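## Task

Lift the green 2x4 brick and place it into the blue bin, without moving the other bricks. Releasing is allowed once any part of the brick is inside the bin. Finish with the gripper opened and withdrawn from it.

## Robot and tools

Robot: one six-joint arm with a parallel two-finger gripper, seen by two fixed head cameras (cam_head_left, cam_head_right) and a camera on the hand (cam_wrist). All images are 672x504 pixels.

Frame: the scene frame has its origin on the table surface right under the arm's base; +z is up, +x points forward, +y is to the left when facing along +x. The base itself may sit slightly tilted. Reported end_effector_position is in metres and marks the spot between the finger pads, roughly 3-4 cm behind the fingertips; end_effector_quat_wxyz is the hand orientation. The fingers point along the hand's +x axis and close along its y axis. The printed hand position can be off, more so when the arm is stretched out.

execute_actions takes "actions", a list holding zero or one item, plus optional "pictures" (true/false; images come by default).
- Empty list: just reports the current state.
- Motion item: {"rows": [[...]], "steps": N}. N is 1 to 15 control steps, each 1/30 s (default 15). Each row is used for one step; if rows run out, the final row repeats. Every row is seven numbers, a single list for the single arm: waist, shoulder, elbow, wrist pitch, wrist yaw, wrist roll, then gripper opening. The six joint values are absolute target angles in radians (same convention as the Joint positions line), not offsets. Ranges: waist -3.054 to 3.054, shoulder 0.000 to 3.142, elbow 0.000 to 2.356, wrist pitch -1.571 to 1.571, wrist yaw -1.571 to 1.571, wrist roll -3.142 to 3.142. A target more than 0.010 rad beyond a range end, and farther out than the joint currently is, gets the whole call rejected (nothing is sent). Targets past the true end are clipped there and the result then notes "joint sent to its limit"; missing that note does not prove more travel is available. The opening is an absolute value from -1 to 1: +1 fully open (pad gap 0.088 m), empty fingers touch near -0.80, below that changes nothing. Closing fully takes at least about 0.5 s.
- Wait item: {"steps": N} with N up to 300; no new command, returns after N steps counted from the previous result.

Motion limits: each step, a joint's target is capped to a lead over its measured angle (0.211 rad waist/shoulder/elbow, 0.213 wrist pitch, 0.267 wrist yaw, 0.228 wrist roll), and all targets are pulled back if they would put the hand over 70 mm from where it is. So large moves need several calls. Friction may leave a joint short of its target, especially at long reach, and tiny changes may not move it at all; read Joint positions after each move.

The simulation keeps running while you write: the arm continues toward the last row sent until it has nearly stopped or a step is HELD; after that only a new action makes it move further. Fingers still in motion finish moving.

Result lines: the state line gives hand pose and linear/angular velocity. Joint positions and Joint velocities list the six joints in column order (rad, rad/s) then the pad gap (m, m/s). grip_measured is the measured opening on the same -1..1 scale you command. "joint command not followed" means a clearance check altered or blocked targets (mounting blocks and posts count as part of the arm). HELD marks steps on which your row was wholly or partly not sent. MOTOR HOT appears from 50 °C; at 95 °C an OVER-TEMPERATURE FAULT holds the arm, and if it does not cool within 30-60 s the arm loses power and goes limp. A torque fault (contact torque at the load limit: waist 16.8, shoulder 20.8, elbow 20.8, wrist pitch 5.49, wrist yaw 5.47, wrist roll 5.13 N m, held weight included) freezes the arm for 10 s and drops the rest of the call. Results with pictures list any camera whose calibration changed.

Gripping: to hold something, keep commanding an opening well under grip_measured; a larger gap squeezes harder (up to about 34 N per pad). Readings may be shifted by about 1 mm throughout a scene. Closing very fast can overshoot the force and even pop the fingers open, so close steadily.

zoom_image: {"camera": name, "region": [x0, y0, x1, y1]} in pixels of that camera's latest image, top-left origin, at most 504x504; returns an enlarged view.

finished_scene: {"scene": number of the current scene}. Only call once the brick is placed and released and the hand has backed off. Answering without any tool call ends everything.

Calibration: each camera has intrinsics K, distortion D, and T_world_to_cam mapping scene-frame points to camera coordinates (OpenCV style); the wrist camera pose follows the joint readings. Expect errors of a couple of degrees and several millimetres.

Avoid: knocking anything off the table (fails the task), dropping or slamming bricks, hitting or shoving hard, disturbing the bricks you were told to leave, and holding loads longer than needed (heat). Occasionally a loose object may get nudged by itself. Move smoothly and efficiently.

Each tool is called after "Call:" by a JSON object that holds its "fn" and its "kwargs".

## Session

Call:
{"fn": "execute_actions", "kwargs": {"actions": []}}

Scene clock: 0.00 s of 4185.00 s.
end_effector_position=(+0.3403, +0.2637, +0.0998) grip_measured=+0.854 end_effector_quat_wxyz=(+0.114, +0.688, +0.331, -0.635) end_effector_velocity=(-0.005, -0.001, +0.002) end_effector_angular_velocity=(+0.007, +0.023, +0.011)
Joint positions: [ 0.555  1.171  1.105 -0.544 -0.113  3.084  0.081]
Joint velocities: [-0.002 -0.007 -0.002 -0.022 -0.022 -0.007  0.   ]
Motor temperatures (°C, as the motors report them): [24 27 26 25 26 24]
Heat: hottest shoulder 27 °C (+0.0 °C/min).
camera_calibration (this result's frames):
cam_wrist: T_world_to_cam=[[-0.587952, 0.762268, 0.270665, -0.0211508], [0.753244, 0.393974, 0.526695, -0.393068], [0.294848, 0.513548, -0.805812, -0.0833665], [0, 0, 0, 1]] pos_world=[0.308221, 0.213794, 0.145574]

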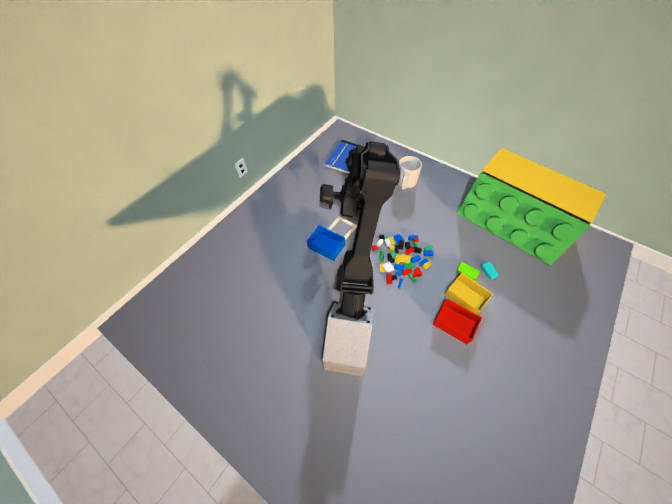

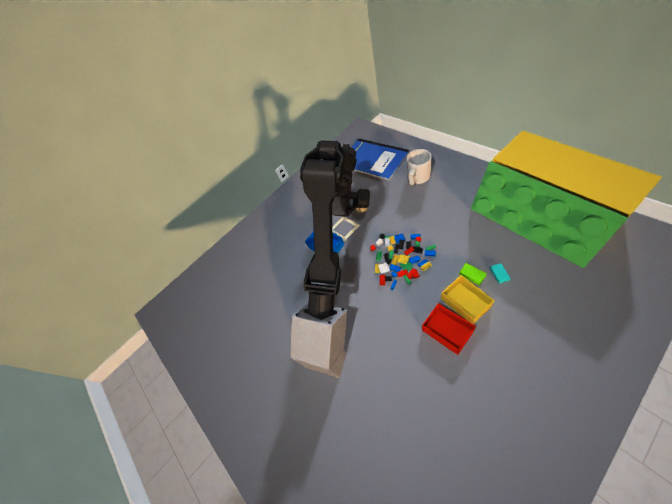

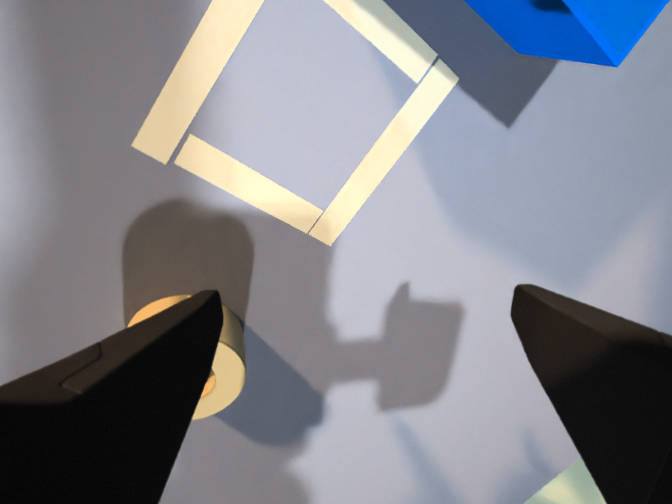

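Call:
{"fn": "execute_actions", "kwargs": {"actions": [{"rows":[[0.5,0.8,1.0,-0.8,-0.1,1.5,-0.2],[0.5,0.8,1.0,-0.8,-0.1,1.5,-0.2],[0.5,0.8,1.0,-0.8,-0.1,1.5,-0.2],[-0.3,0.8,0.9,-0.9,-0.4,1.3,-0.2]]}], "pictures": false}}

Call:
{"fn": "execute_actions", "kwargs": {"actions": [{"steps":20}]}}

Call:
{"fn": "zoom_image", "kwargs": {"camera": "cam_head_right", "region": [360,220,450,300]}}

Scene clock: 1.77 s of 4185.00 s.
end_effector_position=(+0.3113, +0.0941, +0.1539) grip_measured=-0.191 end_effector_quat_wxyz=(+0.345, +0.617, +0.380, -0.596) end_effector_velocity=(+0.100, -0.356, +0.062) end_effector_angular_velocity=(-1.052, -0.619, +0.696)
Joint positions: [-0.13   0.818  0.912 -0.893 -0.388  2.181  0.03 ]
Joint velocities: [-1.687 -0.042 -0.027 -0.022 -0.066 -1.853 -0.004]
Motor temperatures (°C, as the motors report them): [24 27 26 25 26 24]
Heat: hottest shoulder 27 °C (+0.0 °C/min).
Steps of this call (steps 1 to 38: nothing new was sent; steps 39 to 53: all 15 steps of this action). Readings (joint positions):
39: [0.550 1.146 1.094 -0.569 -0.113 3.031]
40: [0.538 1.107 1.072 -0.640 -0.111 2.968]
42: [0.491 1.001 1.015 -0.739 -0.168 2.849]
46: [0.263 0.844 0.939 -0.858 -0.333 2.607]
53: the state above

Scene clock: 2.43 s of 4185.00 s.
end_effector_position=(+0.3191, +0.0596, +0.1630) grip_measured=-0.200 end_effector_quat_wxyz=(+0.586, +0.428, +0.535, -0.432) end_effector_velocity=(+0.001, -0.000, +0.000) end_effector_angular_velocity=(-0.004, -0.003, +0.123)
Joint positions: [-0.296  0.811  0.911 -0.898 -0.395  1.314  0.029]
Joint velocities: [-0.007 -0.002 -0.002  0.007 -0.007 -0.125 -0.   ]
Motor temperatures (°C, as the motors report them): [24 27 26 25 26 24]
Heat: hottest shoulder 27 °C (+0.0 °C/min).
Steps of this call (steps 1 to 20: the robot went on to your last target). Readings (joint positions):
1: [-0.181 0.816 0.912 -0.894 -0.389 2.120]
2: [-0.218 0.815 0.912 -0.894 -0.390 2.060]
4: [-0.259 0.813 0.912 -0.896 -0.391 1.938]
8: [-0.287 0.811 0.912 -0.897 -0.394 1.695]
20: the state above
camera_calibration (this result's frames):
cam_wrist: T_world_to_cam=[[-0.969013, -0.244463, -0.0353737, 0.336324], [-0.24153, 0.907761, 0.342977, -0.0132193], [-0.0517341, 0.340893, -0.938678, 0.221199], [0, 0, 0, 1]] pos_world=[0.334153, 0.0188134, 0.224066]

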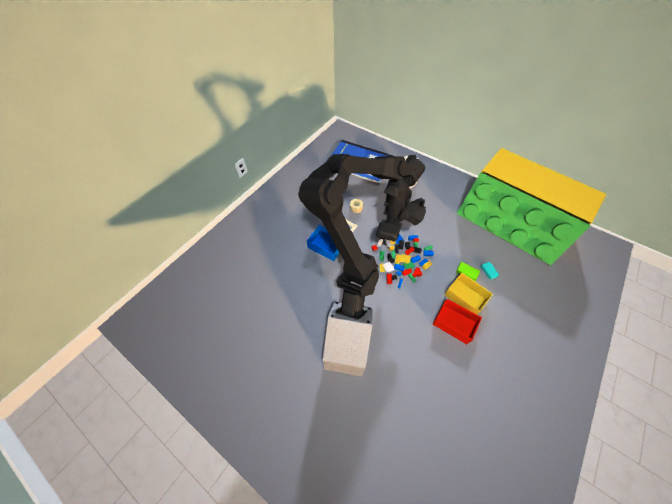

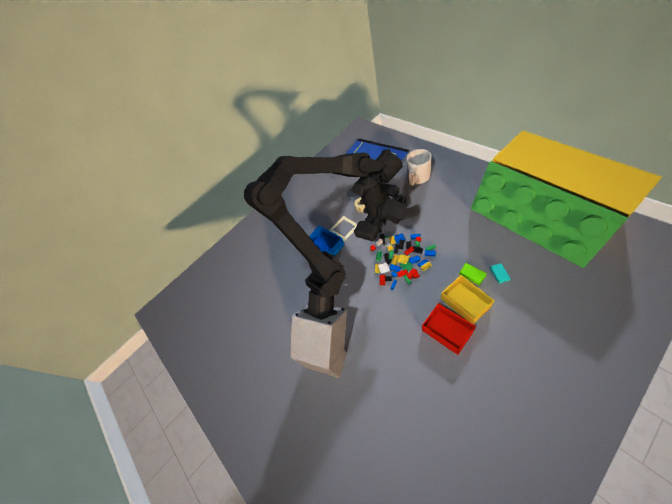

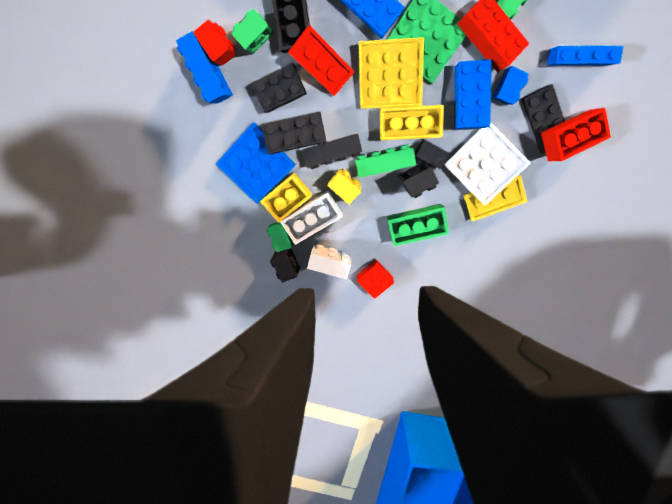

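Region (360, 220, 450, 300) of cam_head_right's 672x504 image, scaled by 5.600, with more detail than that image has.

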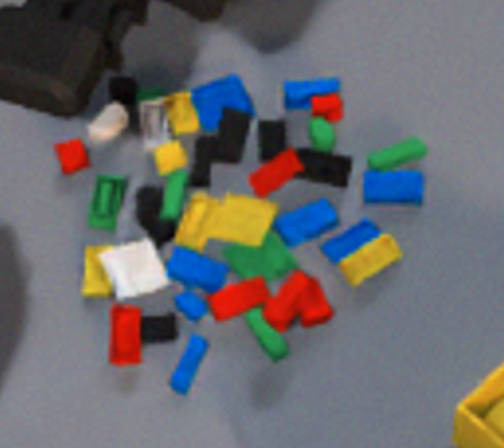

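Call:
{"fn": "execute_actions", "kwargs": {"actions": [{"rows":[[-0.03,0.81,0.6,-0.55,-0.264,-0.24,-0.25]]}], "pictures": false}}

Call:
{"fn": "execute_actions", "kwargs": {"actions": [{"rows":[[-0.027,0.955,0.582,-0.412,-0.264,-0.24,-0.25]]}], "pictures": false}}

Call:
{"fn": "execute_actions", "kwargs": {"actions": [{"steps":6}]}}

Scene clock: 4.77 s of 4185.00 s.
end_effector_position=(+0.2779, +0.0758, +0.0925) grip_measured=-0.249 end_effector_quat_wxyz=(+0.714, +0.076, +0.693, -0.065) end_effector_velocity=(-0.012, +0.001, -0.009) end_effector_angular_velocity=(-0.045, +0.004, +1.844)
Joint positions: [-0.036  0.807  0.613 -0.556 -0.271  0.394  0.027]
Joint velocities: [ 0.017  0.002 -0.042  0.022 -0.007 -1.839 -0.   ]
Motor temperatures (°C, as the motors report them): [24 27 27 25 26 24]
Heat: hottest shoulder 27 °C (+0.0 °C/min).
Steps of this call (steps 1 to 30: the robot went on to your last target; steps 31 to 55: nothing new was sent; steps 56 to 70: all 15 steps of this action). Readings (joint positions):
56: [-0.266 0.807 0.879 -0.842 -0.361 1.251]
57: [-0.210 0.801 0.835 -0.773 -0.337 1.185]
59: [-0.117 0.801 0.734 -0.678 -0.311 1.063]
63: [-0.052 0.807 0.623 -0.594 -0.280 0.820]
70: the state above

Scene clock: 5.27 s of 4185.00 s.
end_effector_position=(+0.2807, +0.0691, +0.0626) grip_measured=-0.250 end_effector_quat_wxyz=(+0.697, -0.143, +0.687, +0.148) end_effector_velocity=(-0.003, -0.005, -0.002) end_effector_angular_velocity=(-0.019, +0.015, +0.187)
Joint positions: [-0.031  0.941  0.588 -0.416 -0.268 -0.222  0.027]
Joint velocities: [-0.007  0.012 -0.002 -0.007  0.007 -0.198 -0.   ]
Motor temperatures (°C, as the motors report them): [24 27 27 25 26 24]
Heat: hottest shoulder 27 °C (+0.0 °C/min).
Steps of this call (steps 1 to 15: all 15 steps of this action). Readings (joint positions):
1: [-0.035 0.825 0.608 -0.528 -0.271 0.333]
2: [-0.033 0.852 0.607 -0.485 -0.270 0.272]
4: [-0.032 0.904 0.603 -0.453 -0.269 0.150]
8: [-0.031 0.938 0.588 -0.427 -0.269 -0.088]
15: the state above

Scene clock: 5.47 s of 4185.00 s.
end_effector_position=(+0.2808, +0.0691, +0.0624) grip_measured=-0.250 end_effector_quat_wxyz=(+0.696, -0.147, +0.686, +0.153) end_effector_velocity=(+0.001, -0.000, +0.000) end_effector_angular_velocity=(-0.005, -0.008, +0.025)
Joint positions: [-0.031  0.942  0.588 -0.415 -0.268 -0.235  0.027]
Joint velocities: [ 0.002 -0.002 -0.002  0.007  0.007 -0.022 -0.   ]
Motor temperatures (°C, as the motors report them): [24 27 27 25 26 24]
Heat: hottest shoulder 27 °C (+0.0 °C/min).
Steps of this call (steps 1 to 6: the robot went on to your last target). Readings (joint positions):
1: [-0.031 0.942 0.588 -0.416 -0.268 -0.226]
2: [-0.031 0.942 0.588 -0.415 -0.268 -0.229]
4: [-0.031 0.942 0.588 -0.415 -0.268 -0.233]
6: the state above
camera_calibration (this result's frames):
cam_wrist: T_world_to_cam=[[0.399762, -0.916619, 0.000436444, -0.0421419], [-0.846634, -0.369057, 0.383416, 0.259074], [-0.351285, -0.153645, -0.923576, 0.238872], [0, 0, 0, 1]] pos_world=[0.3201, 0.0936865, 0.121302]

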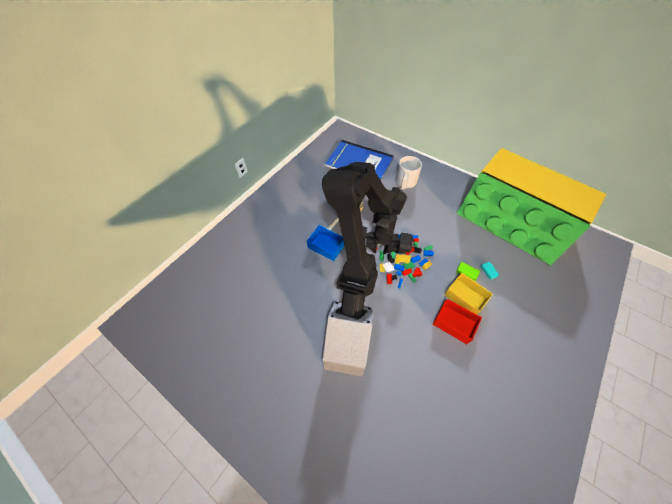

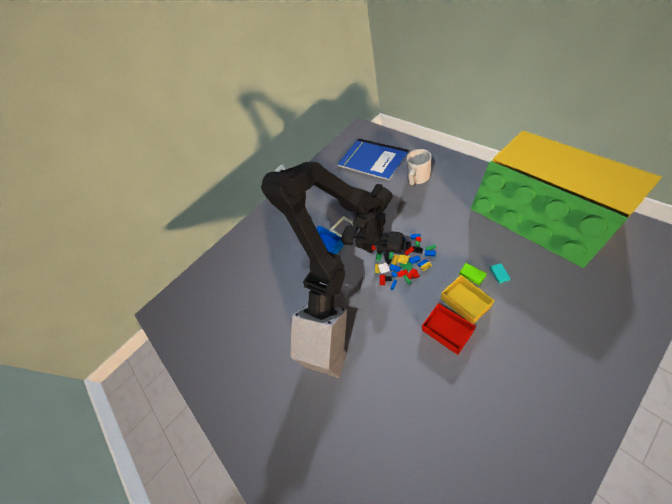

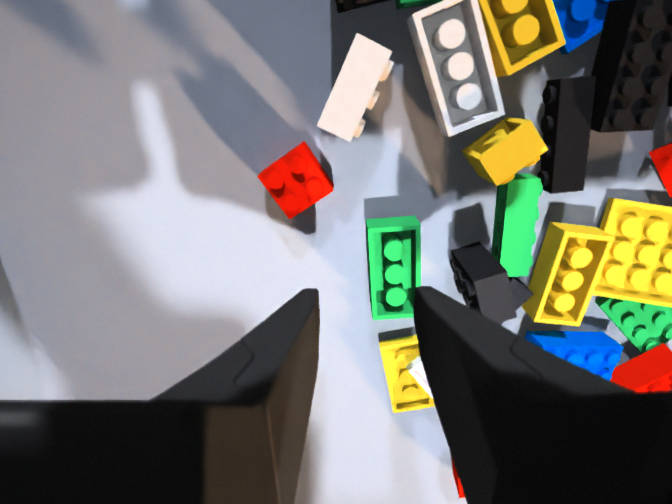

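Call:
{"fn": "execute_actions", "kwargs": {"actions": [{"rows":[[-0.06,0.96,0.582,-0.41,-0.255,-0.27,-0.3],[-0.06,0.97,0.582,-0.39,-0.255,-0.27,-0.3],[-0.06,0.98,0.58,-0.38,-0.255,-0.27,-0.3],[-0.06,1.0,0.575,-0.35,-0.255,-0.27,-0.3],[-0.06,1.015,0.57,-0.34,-0.255,-0.27,-0.3]]}]}}

Scene clock: 6.90 s of 4185.00 s.
end_effector_position=(+0.2853, +0.0582, +0.0508) grip_measured=-0.299 end_effector_quat_wxyz=(+0.697, -0.162, +0.682, +0.149) end_effector_velocity=(-0.002, +0.000, +0.000) end_effector_angular_velocity=(+0.004, +0.008, +0.018)
Joint positions: [-0.056  1.001  0.578 -0.344 -0.261 -0.267  0.024]
Joint velocities: [-0.002 -0.002 -0.002 -0.007 -0.007 -0.022 -0.   ]
Motor temperatures (°C, as the motors report them): [24 27 27 25 26 24]
Heat: hottest shoulder 27 °C (+0.0 °C/min).
Steps of this call (steps 1 to 28: the robot went on to your last target; steps 29 to 43: all 15 steps of this action). Readings (joint positions):
29: [-0.033 0.943 0.588 -0.414 -0.268 -0.245]
30: [-0.039 0.946 0.588 -0.410 -0.266 -0.251]
32: [-0.048 0.958 0.587 -0.389 -0.263 -0.259]
36: [-0.054 0.993 0.583 -0.356 -0.261 -0.265]
43: the state above
camera_calibration (this result's frames):
cam_wrist: T_world_to_cam=[[0.413511, -0.910093, 0.0272091, -0.0595568], [-0.845208, -0.372574, 0.38316, 0.263114], [-0.338574, -0.181438, -0.923281, 0.226047], [0, 0, 0, 1]] pos_world=[0.323547, 0.0848409, 0.109511]

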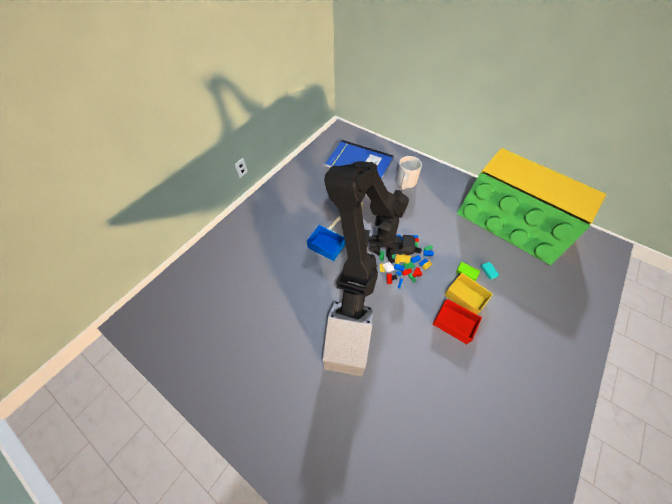

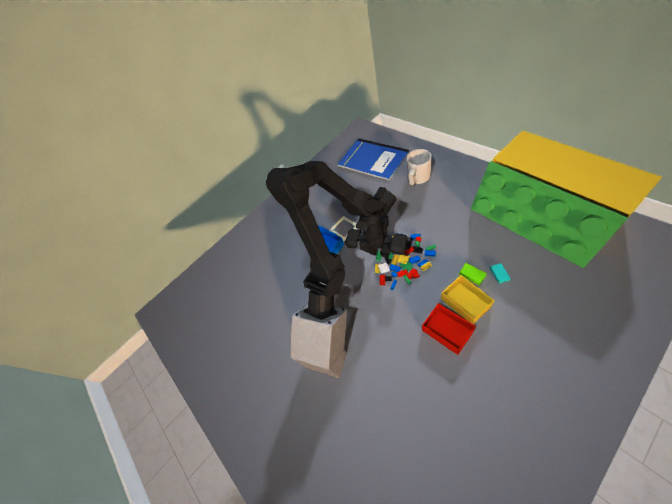

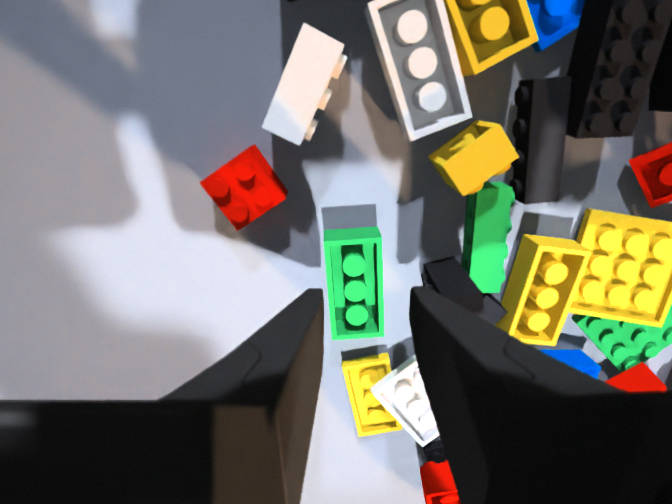

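Call:
{"fn": "execute_actions", "kwargs": {"actions": [{"rows":[[-0.036,1.015,0.57,-0.34,-0.255,-0.3,-0.3],[-0.036,1.015,0.57,-0.34,-0.255,-0.3,-0.3],[-0.036,1.015,0.57,-0.34,-0.255,-0.3,-0.3],[-0.034,1.03,0.57,-0.32,-0.255,-0.3,-0.3],[-0.032,1.04,0.57,-0.3,-0.255,-0.3,-0.3],[-0.03,1.056,0.57,-0.282,-0.255,-0.3,-0.3]]}]}}

Scene clock: 8.40 s of 4185.00 s.
end_effector_position=(+0.2890, +0.0626, +0.0419) grip_measured=-0.300 end_effector_quat_wxyz=(+0.697, -0.174, +0.674, +0.170) end_effector_velocity=(+0.003, +0.001, +0.001) end_effector_angular_velocity=(+0.008, -0.011, +0.009)
Joint positions: [-0.034  1.042  0.577 -0.287 -0.259 -0.297  0.024]
Joint velocities: [-0.002 -0.002  0.002  0.007 -0.007 -0.007 -0.   ]
Motor temperatures (°C, as the motors report them): [24 28 27 25 26 24]
Heat: hottest shoulder 28 °C (+7.1 °C/min).
Steps of this call (steps 1 to 15: the robot went on to your last target; steps 16 to 30: nothing new was sent; steps 31 to 45: all 15 steps of this action). Readings (joint positions):
31: [-0.055 1.002 0.578 -0.343 -0.259 -0.274]
32: [-0.052 1.002 0.578 -0.343 -0.259 -0.281]
34: [-0.046 1.004 0.578 -0.339 -0.259 -0.289]
38: [-0.037 1.031 0.578 -0.301 -0.259 -0.295]
45: the state above
camera_calibration (this result's frames):
cam_wrist: T_world_to_cam=[[0.4575, -0.889029, 0.0179237, -0.0705045], [-0.828876, -0.419074, 0.370597, 0.269966], [-0.32196, -0.184405, -0.928621, 0.215431], [0, 0, 0, 1]] pos_world=[0.325384, 0.0901817, 0.101269]

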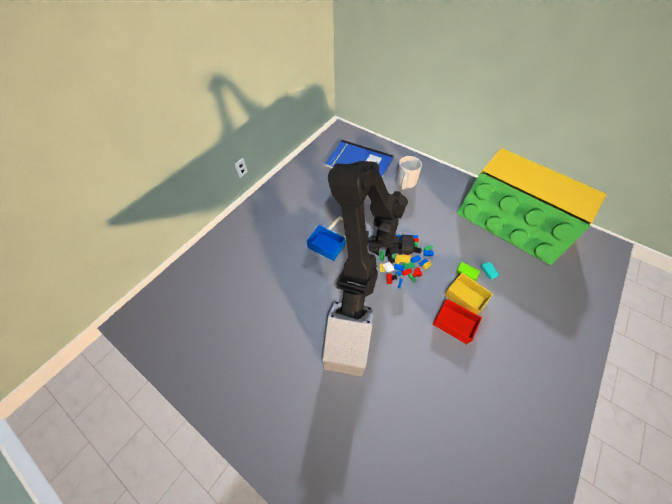

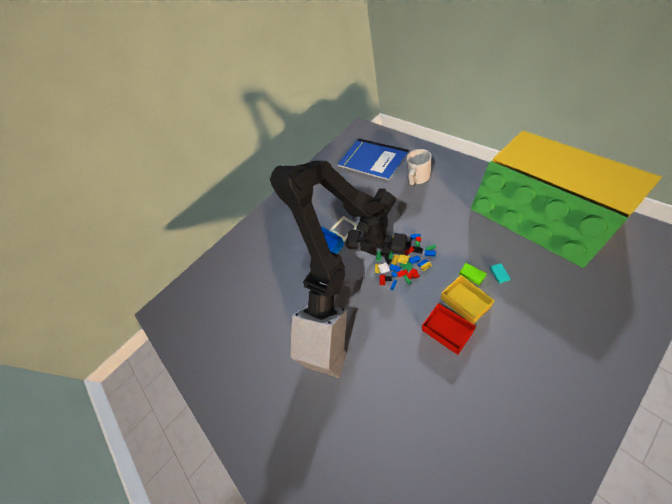

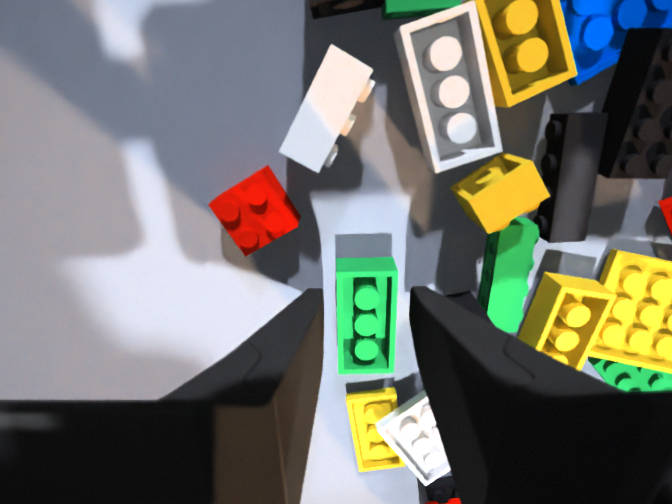

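Call:
{"fn": "execute_actions", "kwargs": {"actions": [{"rows":[[-0.03,1.075,0.57,-0.282,-0.255,-0.3,-0.3],[-0.03,1.075,0.57,-0.282,-0.255,-0.3,-0.3],[-0.03,1.075,0.57,-0.282,-0.255,-0.3,-0.3],[-0.03,1.075,0.57,-0.282,-0.255,-0.3,-0.36],[-0.03,1.075,0.57,-0.282,-0.255,-0.3,-0.42],[-0.03,1.075,0.57,-0.282,-0.255,-0.3,-0.47],[-0.03,1.075,0.57,-0.282,-0.255,-0.3,-0.52],[-0.03,1.075,0.57,-0.282,-0.255,-0.3,-0.62]]}], "pictures": false}}

Call:
{"fn": "execute_actions", "kwargs": {"actions": [{"rows":[[-0.03,1.03,0.58,-0.3,-0.255,-0.3,-0.62],[-0.04,1.0,0.59,-0.33,-0.255,-0.3,-0.62],[-0.04,0.97,0.6,-0.37,-0.255,-0.3,-0.62],[-0.04,0.93,0.62,-0.42,-0.255,-0.3,-0.62],[-0.04,0.88,0.64,-0.49,-0.255,-0.3,-0.62],[-0.04,0.83,0.67,-0.57,-0.255,-0.3,-0.62],[-0.04,0.78,0.7,-0.65,-0.255,-0.3,-0.62],[-0.04,0.74,0.74,-0.75,-0.255,-0.3,-0.62]]}]}}

Scene clock: 10.83 s of 4185.00 s.
end_effector_position=(+0.2864, +0.0611, +0.0379) grip_measured=-0.484 end_effector_quat_wxyz=(+0.692, -0.173, +0.680, +0.169) end_effector_velocity=(-0.002, +0.002, -0.000) end_effector_angular_velocity=(+0.021, +0.001, -0.008)
Joint positions: [-0.034  1.062  0.576 -0.283 -0.259 -0.297  0.015]
Joint velocities: [-0.002 -0.002 -0.007  0.007 -0.022  0.007  0.   ]
Motor temperatures (°C, as the motors report them): [24 28 27 25 26 24]
Heat: hottest shoulder 28 °C (+5.5 °C/min).
Steps of this call (steps 1 to 15: the robot went on to your last target; steps 16 to 58: nothing new was sent; steps 59 to 73: all 15 steps of this action). Readings (joint positions):
59: [-0.034 1.046 0.577 -0.284 -0.259 -0.297]
60: [-0.034 1.049 0.577 -0.283 -0.259 -0.297]
62: [-0.034 1.057 0.576 -0.283 -0.259 -0.297]
66: [-0.034 1.061 0.576 -0.283 -0.259 -0.297]
73: the state above

Scene clock: 11.33 s of 4185.00 s.
end_effector_position=(+0.2887, +0.0849, +0.1254) grip_measured=-0.484 end_effector_quat_wxyz=(+0.698, -0.175, +0.674, +0.169) end_effector_velocity=(-0.057, -0.008, -0.001) end_effector_angular_velocity=(-0.028, +0.256, -0.048)
Joint positions: [-0.036  0.755  0.732 -0.727 -0.258 -0.297  0.015]
Joint velocities: [-0.002 -0.007 -0.002 -0.271 -0.022 -0.022 -0.   ]
Motor temperatures (°C, as the motors report them): [24 28 27 25 26 24]
Heat: hottest shoulder 28 °C (+5.3 °C/min).
Steps of this call (steps 1 to 15: all 15 steps of this action). Readings (joint positions):
1: [-0.034 1.061 0.576 -0.283 -0.259 -0.297]
2: [-0.034 1.054 0.577 -0.293 -0.259 -0.297]
4: [-0.034 1.020 0.582 -0.345 -0.259 -0.297]
8: [-0.036 0.872 0.651 -0.548 -0.259 -0.297]
15: the state above
camera_calibration (this result's frames):
cam_wrist: T_world_to_cam=[[0.456983, -0.889248, 0.0201147, -0.0521466], [-0.829884, -0.41812, 0.369417, 0.248434], [-0.320093, -0.18551, -0.929046, 0.296615], [0, 0, 0, 1]] pos_world=[0.324946, 0.112529, 0.184842]

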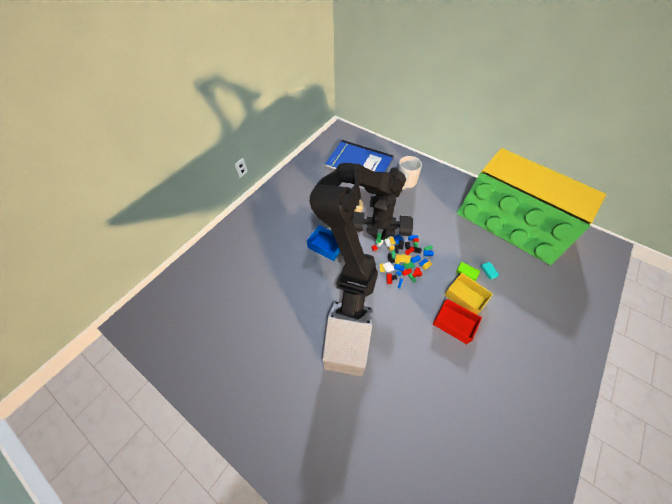

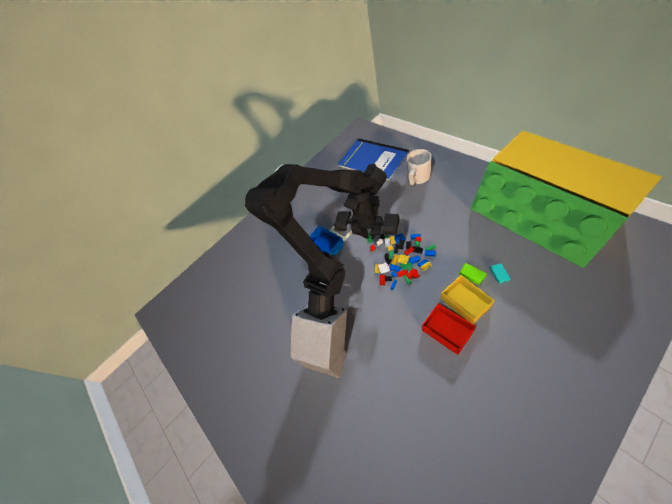

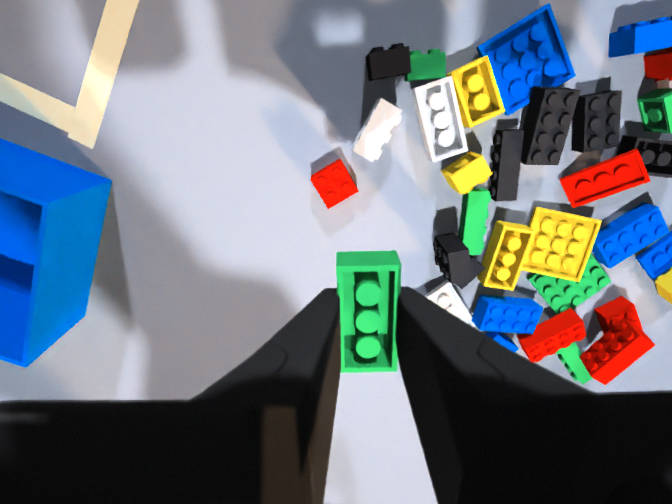

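Call:
{"fn": "execute_actions", "kwargs": {"actions": [{"rows":[[0.7,0.8,0.78,-0.75,0.3,0.6,-0.62]]}], "pictures": false}}

Call:
{"fn": "execute_actions", "kwargs": {"actions": [{"rows":[[1.12,0.9,0.785,-0.72,0.553,1.0,-0.62],[1.12,0.9,0.785,-0.72,0.553,1.0,-0.62],[1.12,0.9,0.785,-0.72,0.553,1.0,-0.62],[1.12,0.95,0.785,-0.7,0.553,1.0,-0.62],[1.12,1.02,0.785,-0.674,0.553,1.0,-0.62]]}]}}

Scene clock: 14.17 s of 4185.00 s.
end_effector_position=(+0.2599, +0.1632, +0.1259) grip_measured=-0.484 end_effector_quat_wxyz=(+0.717, -0.058, +0.693, +0.040) end_effector_velocity=(-0.031, +0.045, +0.010) end_effector_angular_velocity=(+0.116, +0.015, -0.455)
Joint positions: [ 0.666  0.787  0.77  -0.751  0.285  0.533  0.015]
Joint velocities: [ 0.325 -0.002 -0.002 -0.022  0.139  0.681 -0.001]
Motor temperatures (°C, as the motors report them): [24 28 27 25 26 24]
Heat: hottest shoulder 28 °C (+4.2 °C/min).
Steps of this call (steps 1 to 30: the robot went on to your last target; steps 31 to 70: nothing new was sent; steps 71 to 85: all 15 steps of this action). Readings (joint positions):
71: [-0.003 0.754 0.738 -0.751 -0.190 -0.244]
72: [0.053 0.761 0.746 -0.752 -0.116 -0.182]
74: [0.168 0.774 0.760 -0.751 0.022 -0.061]
78: [0.391 0.784 0.768 -0.750 0.220 0.183]
85: the state above

Scene clock: 14.67 s of 4185.00 s.
end_effector_position=(+0.2089, +0.2336, +0.1095) grip_measured=-0.485 end_effector_quat_wxyz=(+0.711, -0.009, +0.703, +0.016) end_effector_velocity=(-0.010, +0.011, -0.000) end_effector_angular_velocity=(+0.029, +0.011, -0.030)
Joint positions: [ 1.111  1.005  0.78  -0.678  0.545  0.99   0.015]
Joint velocities: [ 0.051  0.022 -0.002  0.022  0.007  0.066 -0.   ]
Motor temperatures (°C, as the motors report them): [24 28 27 25 26 24]
Heat: hottest shoulder 28 °C (+4.1 °C/min).
Steps of this call (steps 1 to 15: all 15 steps of this action). Readings (joint positions):
1: [0.704 0.801 0.771 -0.750 0.354 0.590]
2: [0.757 0.821 0.775 -0.739 0.416 0.652]
4: [0.869 0.867 0.778 -0.725 0.477 0.774]
8: [1.055 0.978 0.780 -0.690 0.521 0.935]
15: the state above
camera_calibration (this result's frames):
cam_wrist: T_world_to_cam=[[0.019279, -0.999797, -0.00587913, 0.236947], [-0.921916, -0.0200522, 0.386871, 0.174577], [-0.38691, -0.00203842, -0.922115, 0.254249], [0, 0, 0, 1]] pos_world=[0.254748, 0.240918, 0.168301]

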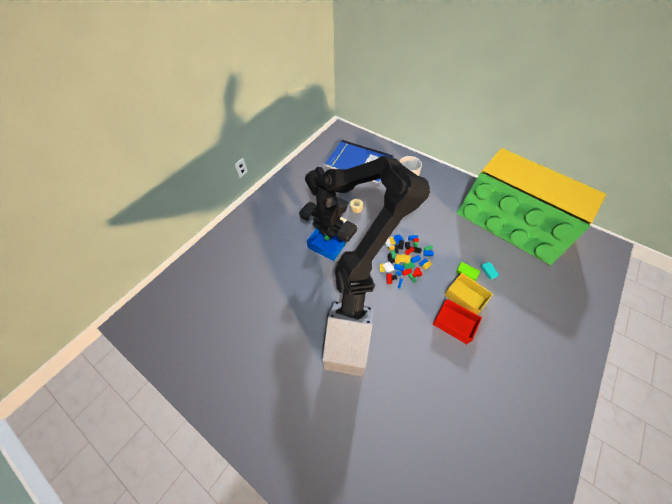

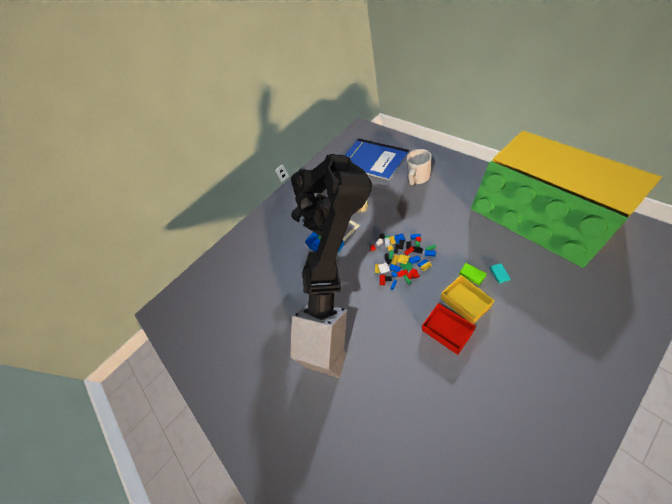

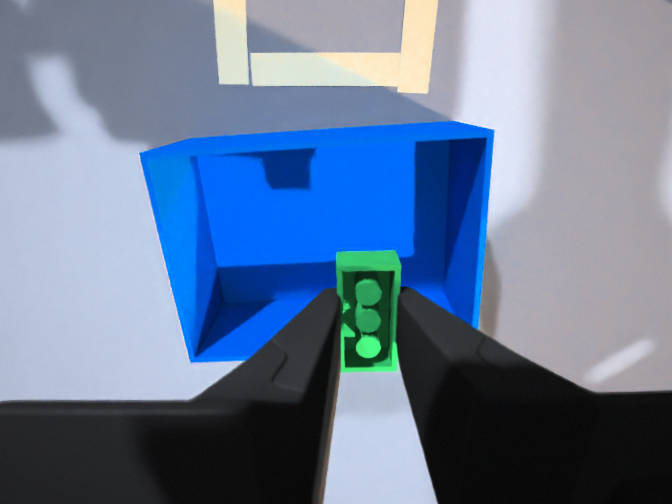

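Call:
{"fn": "execute_actions", "kwargs": {"actions": [{"rows":[[1.11,1.03,0.78,-0.6,0.54,1.0,-0.62],[1.09,1.05,0.77,-0.57,0.53,1.0,-0.62],[1.07,1.07,0.76,-0.53,0.52,1.0,-0.62],[1.055,1.09,0.75,-0.49,0.51,1.0,-0.62],[1.04,1.11,0.74,-0.45,0.5,1.0,-0.62],[1.02,1.13,0.725,-0.42,0.49,1.0,-0.62],[1.005,1.15,0.71,-0.39,0.48,1.0,-0.62],[0.99,1.17,0.7,-0.355,0.47,1.0,-0.62]]}]}}

Call:
{"fn": "execute_actions", "kwargs": {"actions": [{"rows":[[0.99,1.17,0.7,-0.355,0.47,1.0,-0.62],[0.99,1.17,0.7,-0.355,0.47,1.0,-0.62],[0.99,1.17,0.7,-0.355,0.47,1.0,-0.3]],"steps":10}], "pictures": false}}

Call:
{"fn": "execute_actions", "kwargs": {"actions": [{"rows":[[1.0,1.11,0.73,-0.41,0.48,1.0,-0.3],[1.02,1.08,0.74,-0.46,0.49,1.0,-0.3],[1.04,1.04,0.76,-0.52,0.5,1.0,-0.3],[1.06,1.0,0.78,-0.58,0.5,1.0,-0.3],[1.08,0.9,0.8,-0.68,0.5,1.0,-0.3],[1.1,0.7,0.8,-0.85,0.5,1.0,-0.3]]}]}}

Scene clock: 17.07 s of 4185.00 s.
end_effector_position=(+0.2121, +0.2442, +0.0577) grip_measured=-0.485 end_effector_quat_wxyz=(+0.719, +0.044, +0.694, -0.018) end_effector_velocity=(+0.020, +0.017, -0.003) end_effector_angular_velocity=(+0.089, -0.063, -0.089)
Joint positions: [ 0.997  1.156  0.707 -0.367  0.478  0.997  0.015]
Joint velocities: [-0.032  0.002 -0.002  0.139 -0.022  0.007  0.   ]
Motor temperatures (°C, as the motors report them): [24 28 27 25 26 24]
Heat: hottest shoulder 28 °C (+3.5 °C/min).
Steps of this call (steps 1 to 15: the robot went on to your last target; steps 16 to 57: nothing new was sent; steps 58 to 72: all 15 steps of this action). Readings (joint positions):
58: [1.117 1.009 0.780 -0.663 0.548 0.997]
59: [1.114 1.014 0.780 -0.638 0.547 0.997]
61: [1.095 1.035 0.779 -0.574 0.536 0.997]
65: [1.036 1.103 0.745 -0.444 0.501 0.997]
72: the state above
camera_calibration (this result's frames):
cam_wrist: T_world_to_cam=[[-0.10421, -0.993981, -0.0338049, 0.273595], [-0.926086, 0.0845865, 0.367708, 0.174295], [-0.362636, 0.0696252, -0.929327, 0.185527], [0, 0, 0, 1]] pos_world=[0.257202, 0.244288, 0.117575]

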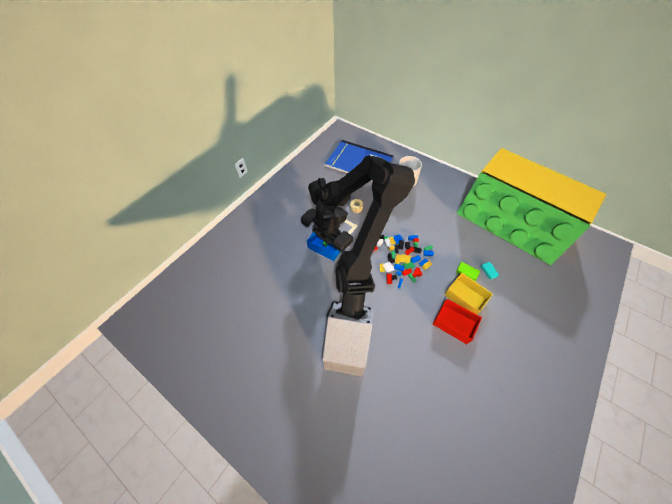

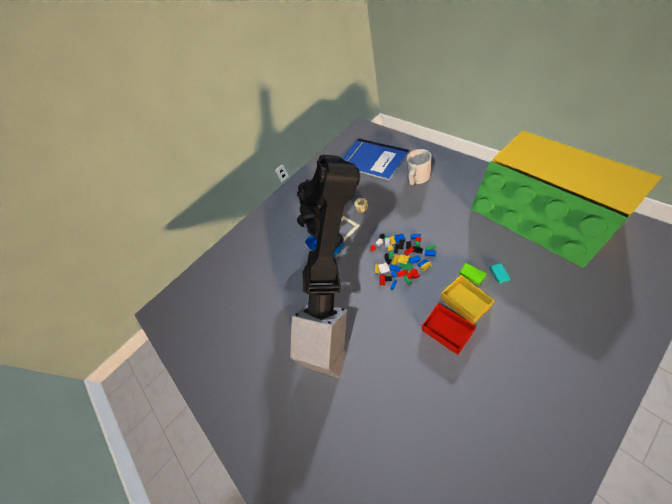

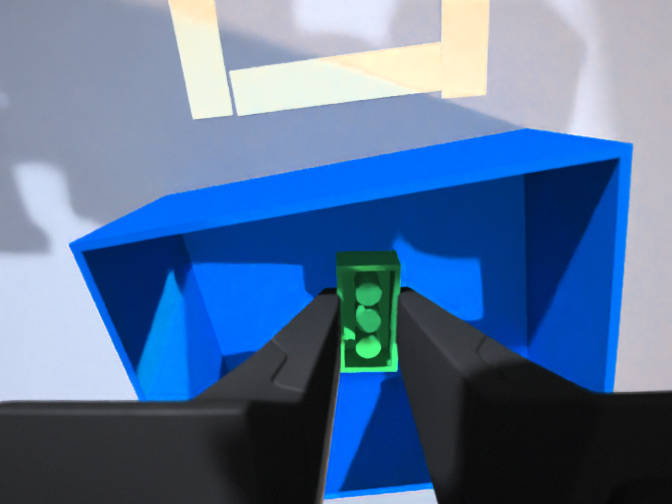

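Scene clock: 17.40 s of 4185.00 s.
end_effector_position=(+0.2133, +0.2451, +0.0574) grip_measured=-0.323 end_effector_quat_wxyz=(+0.720, +0.048, +0.693, -0.018) end_effector_velocity=(-0.000, -0.000, +0.001) end_effector_angular_velocity=(+0.001, +0.006, +0.007)
Joint positions: [ 0.994  1.157  0.707 -0.358  0.475  0.997  0.023]
Joint velocities: [-0.002 -0.002  0.002 -0.007 -0.007 -0.007  0.011]
Motor temperatures (°C, as the motors report them): [24 28 27 25 26 24]
Heat: hottest shoulder 28 °C (+3.4 °C/min).
Steps of this call (steps 1 to 10: all 10 steps of this action). Readings (joint positions):
1: [0.997 1.156 0.707 -0.363 0.478 0.997]
2: [0.996 1.156 0.707 -0.361 0.477 0.997]
4: [0.995 1.156 0.707 -0.361 0.476 0.997]
8: [0.994 1.157 0.707 -0.358 0.476 0.997]
10: the state above

Scene clock: 17.90 s of 4185.00 s.
end_effector_position=(+0.2292, +0.2090, +0.1651) grip_measured=-0.300 end_effector_quat_wxyz=(+0.721, +0.068, +0.689, +0.028) end_effector_velocity=(-0.021, -0.027, +0.008) end_effector_angular_velocity=(-0.064, +0.082, +0.074)
Joint positions: [ 1.094  0.719  0.798 -0.832  0.497  0.998  0.024]
Joint velocities: [ 0.022 -0.061 -0.002 -0.183 -0.022  0.007  0.   ]
Motor temperatures (°C, as the motors report them): [24 28 27 25 26 24]
Heat: hottest shoulder 28 °C (+3.4 °C/min).
Steps of this call (steps 1 to 15: all 15 steps of this action). Readings (joint positions):
1: [0.994 1.154 0.708 -0.365 0.475 0.997]
2: [0.997 1.145 0.713 -0.390 0.475 0.997]
4: [1.016 1.104 0.727 -0.470 0.482 0.997]
8: [1.077 0.904 0.777 -0.688 0.489 0.997]
15: the state above
camera_calibration (this result's frames):
cam_wrist: T_world_to_cam=[[-0.0693175, -0.988852, -0.131786, 0.25108], [-0.933609, 0.0177532, 0.357854, 0.170922], [-0.351525, 0.147842, -0.924431, 0.274235], [0, 0, 0, 1]] pos_world=[0.273379, 0.204703, 0.225435]

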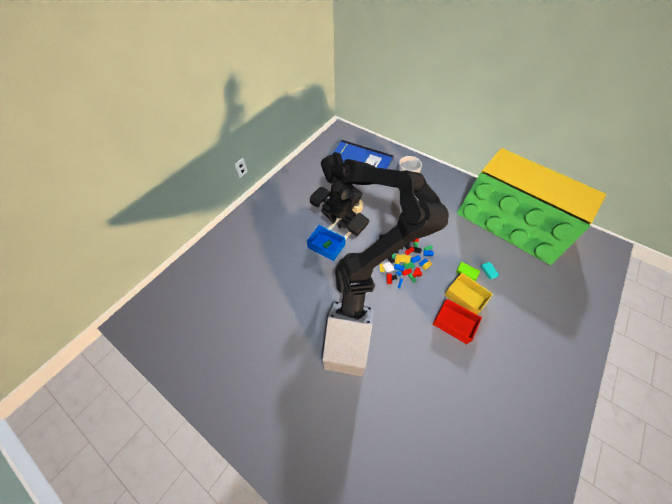

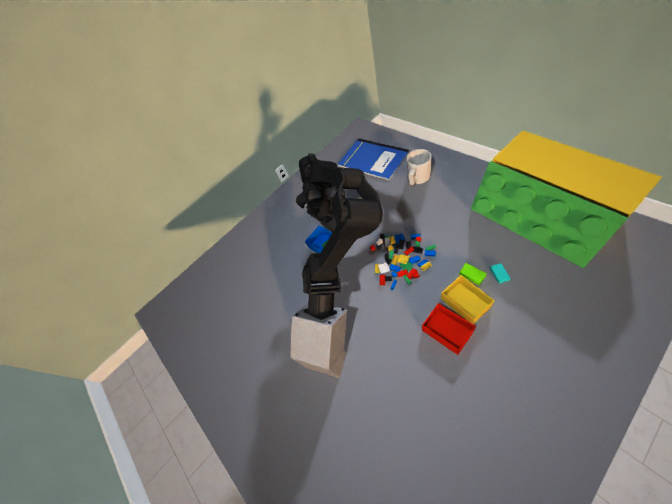

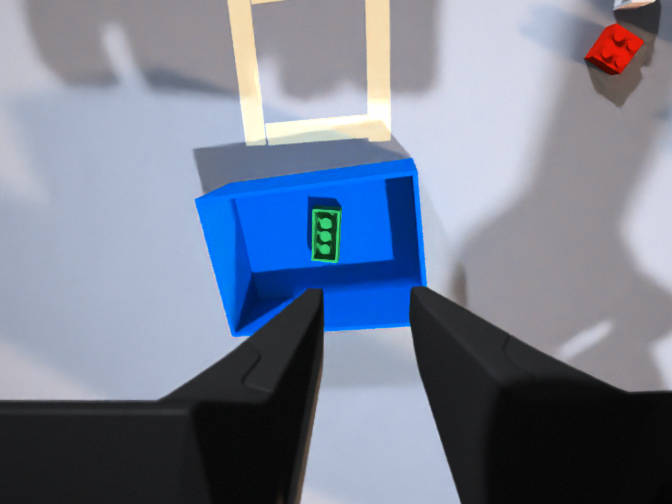

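Call:
{"fn": "finished_scene", "kwargs": {"scene": 2}}

The scene is finished: the task was done.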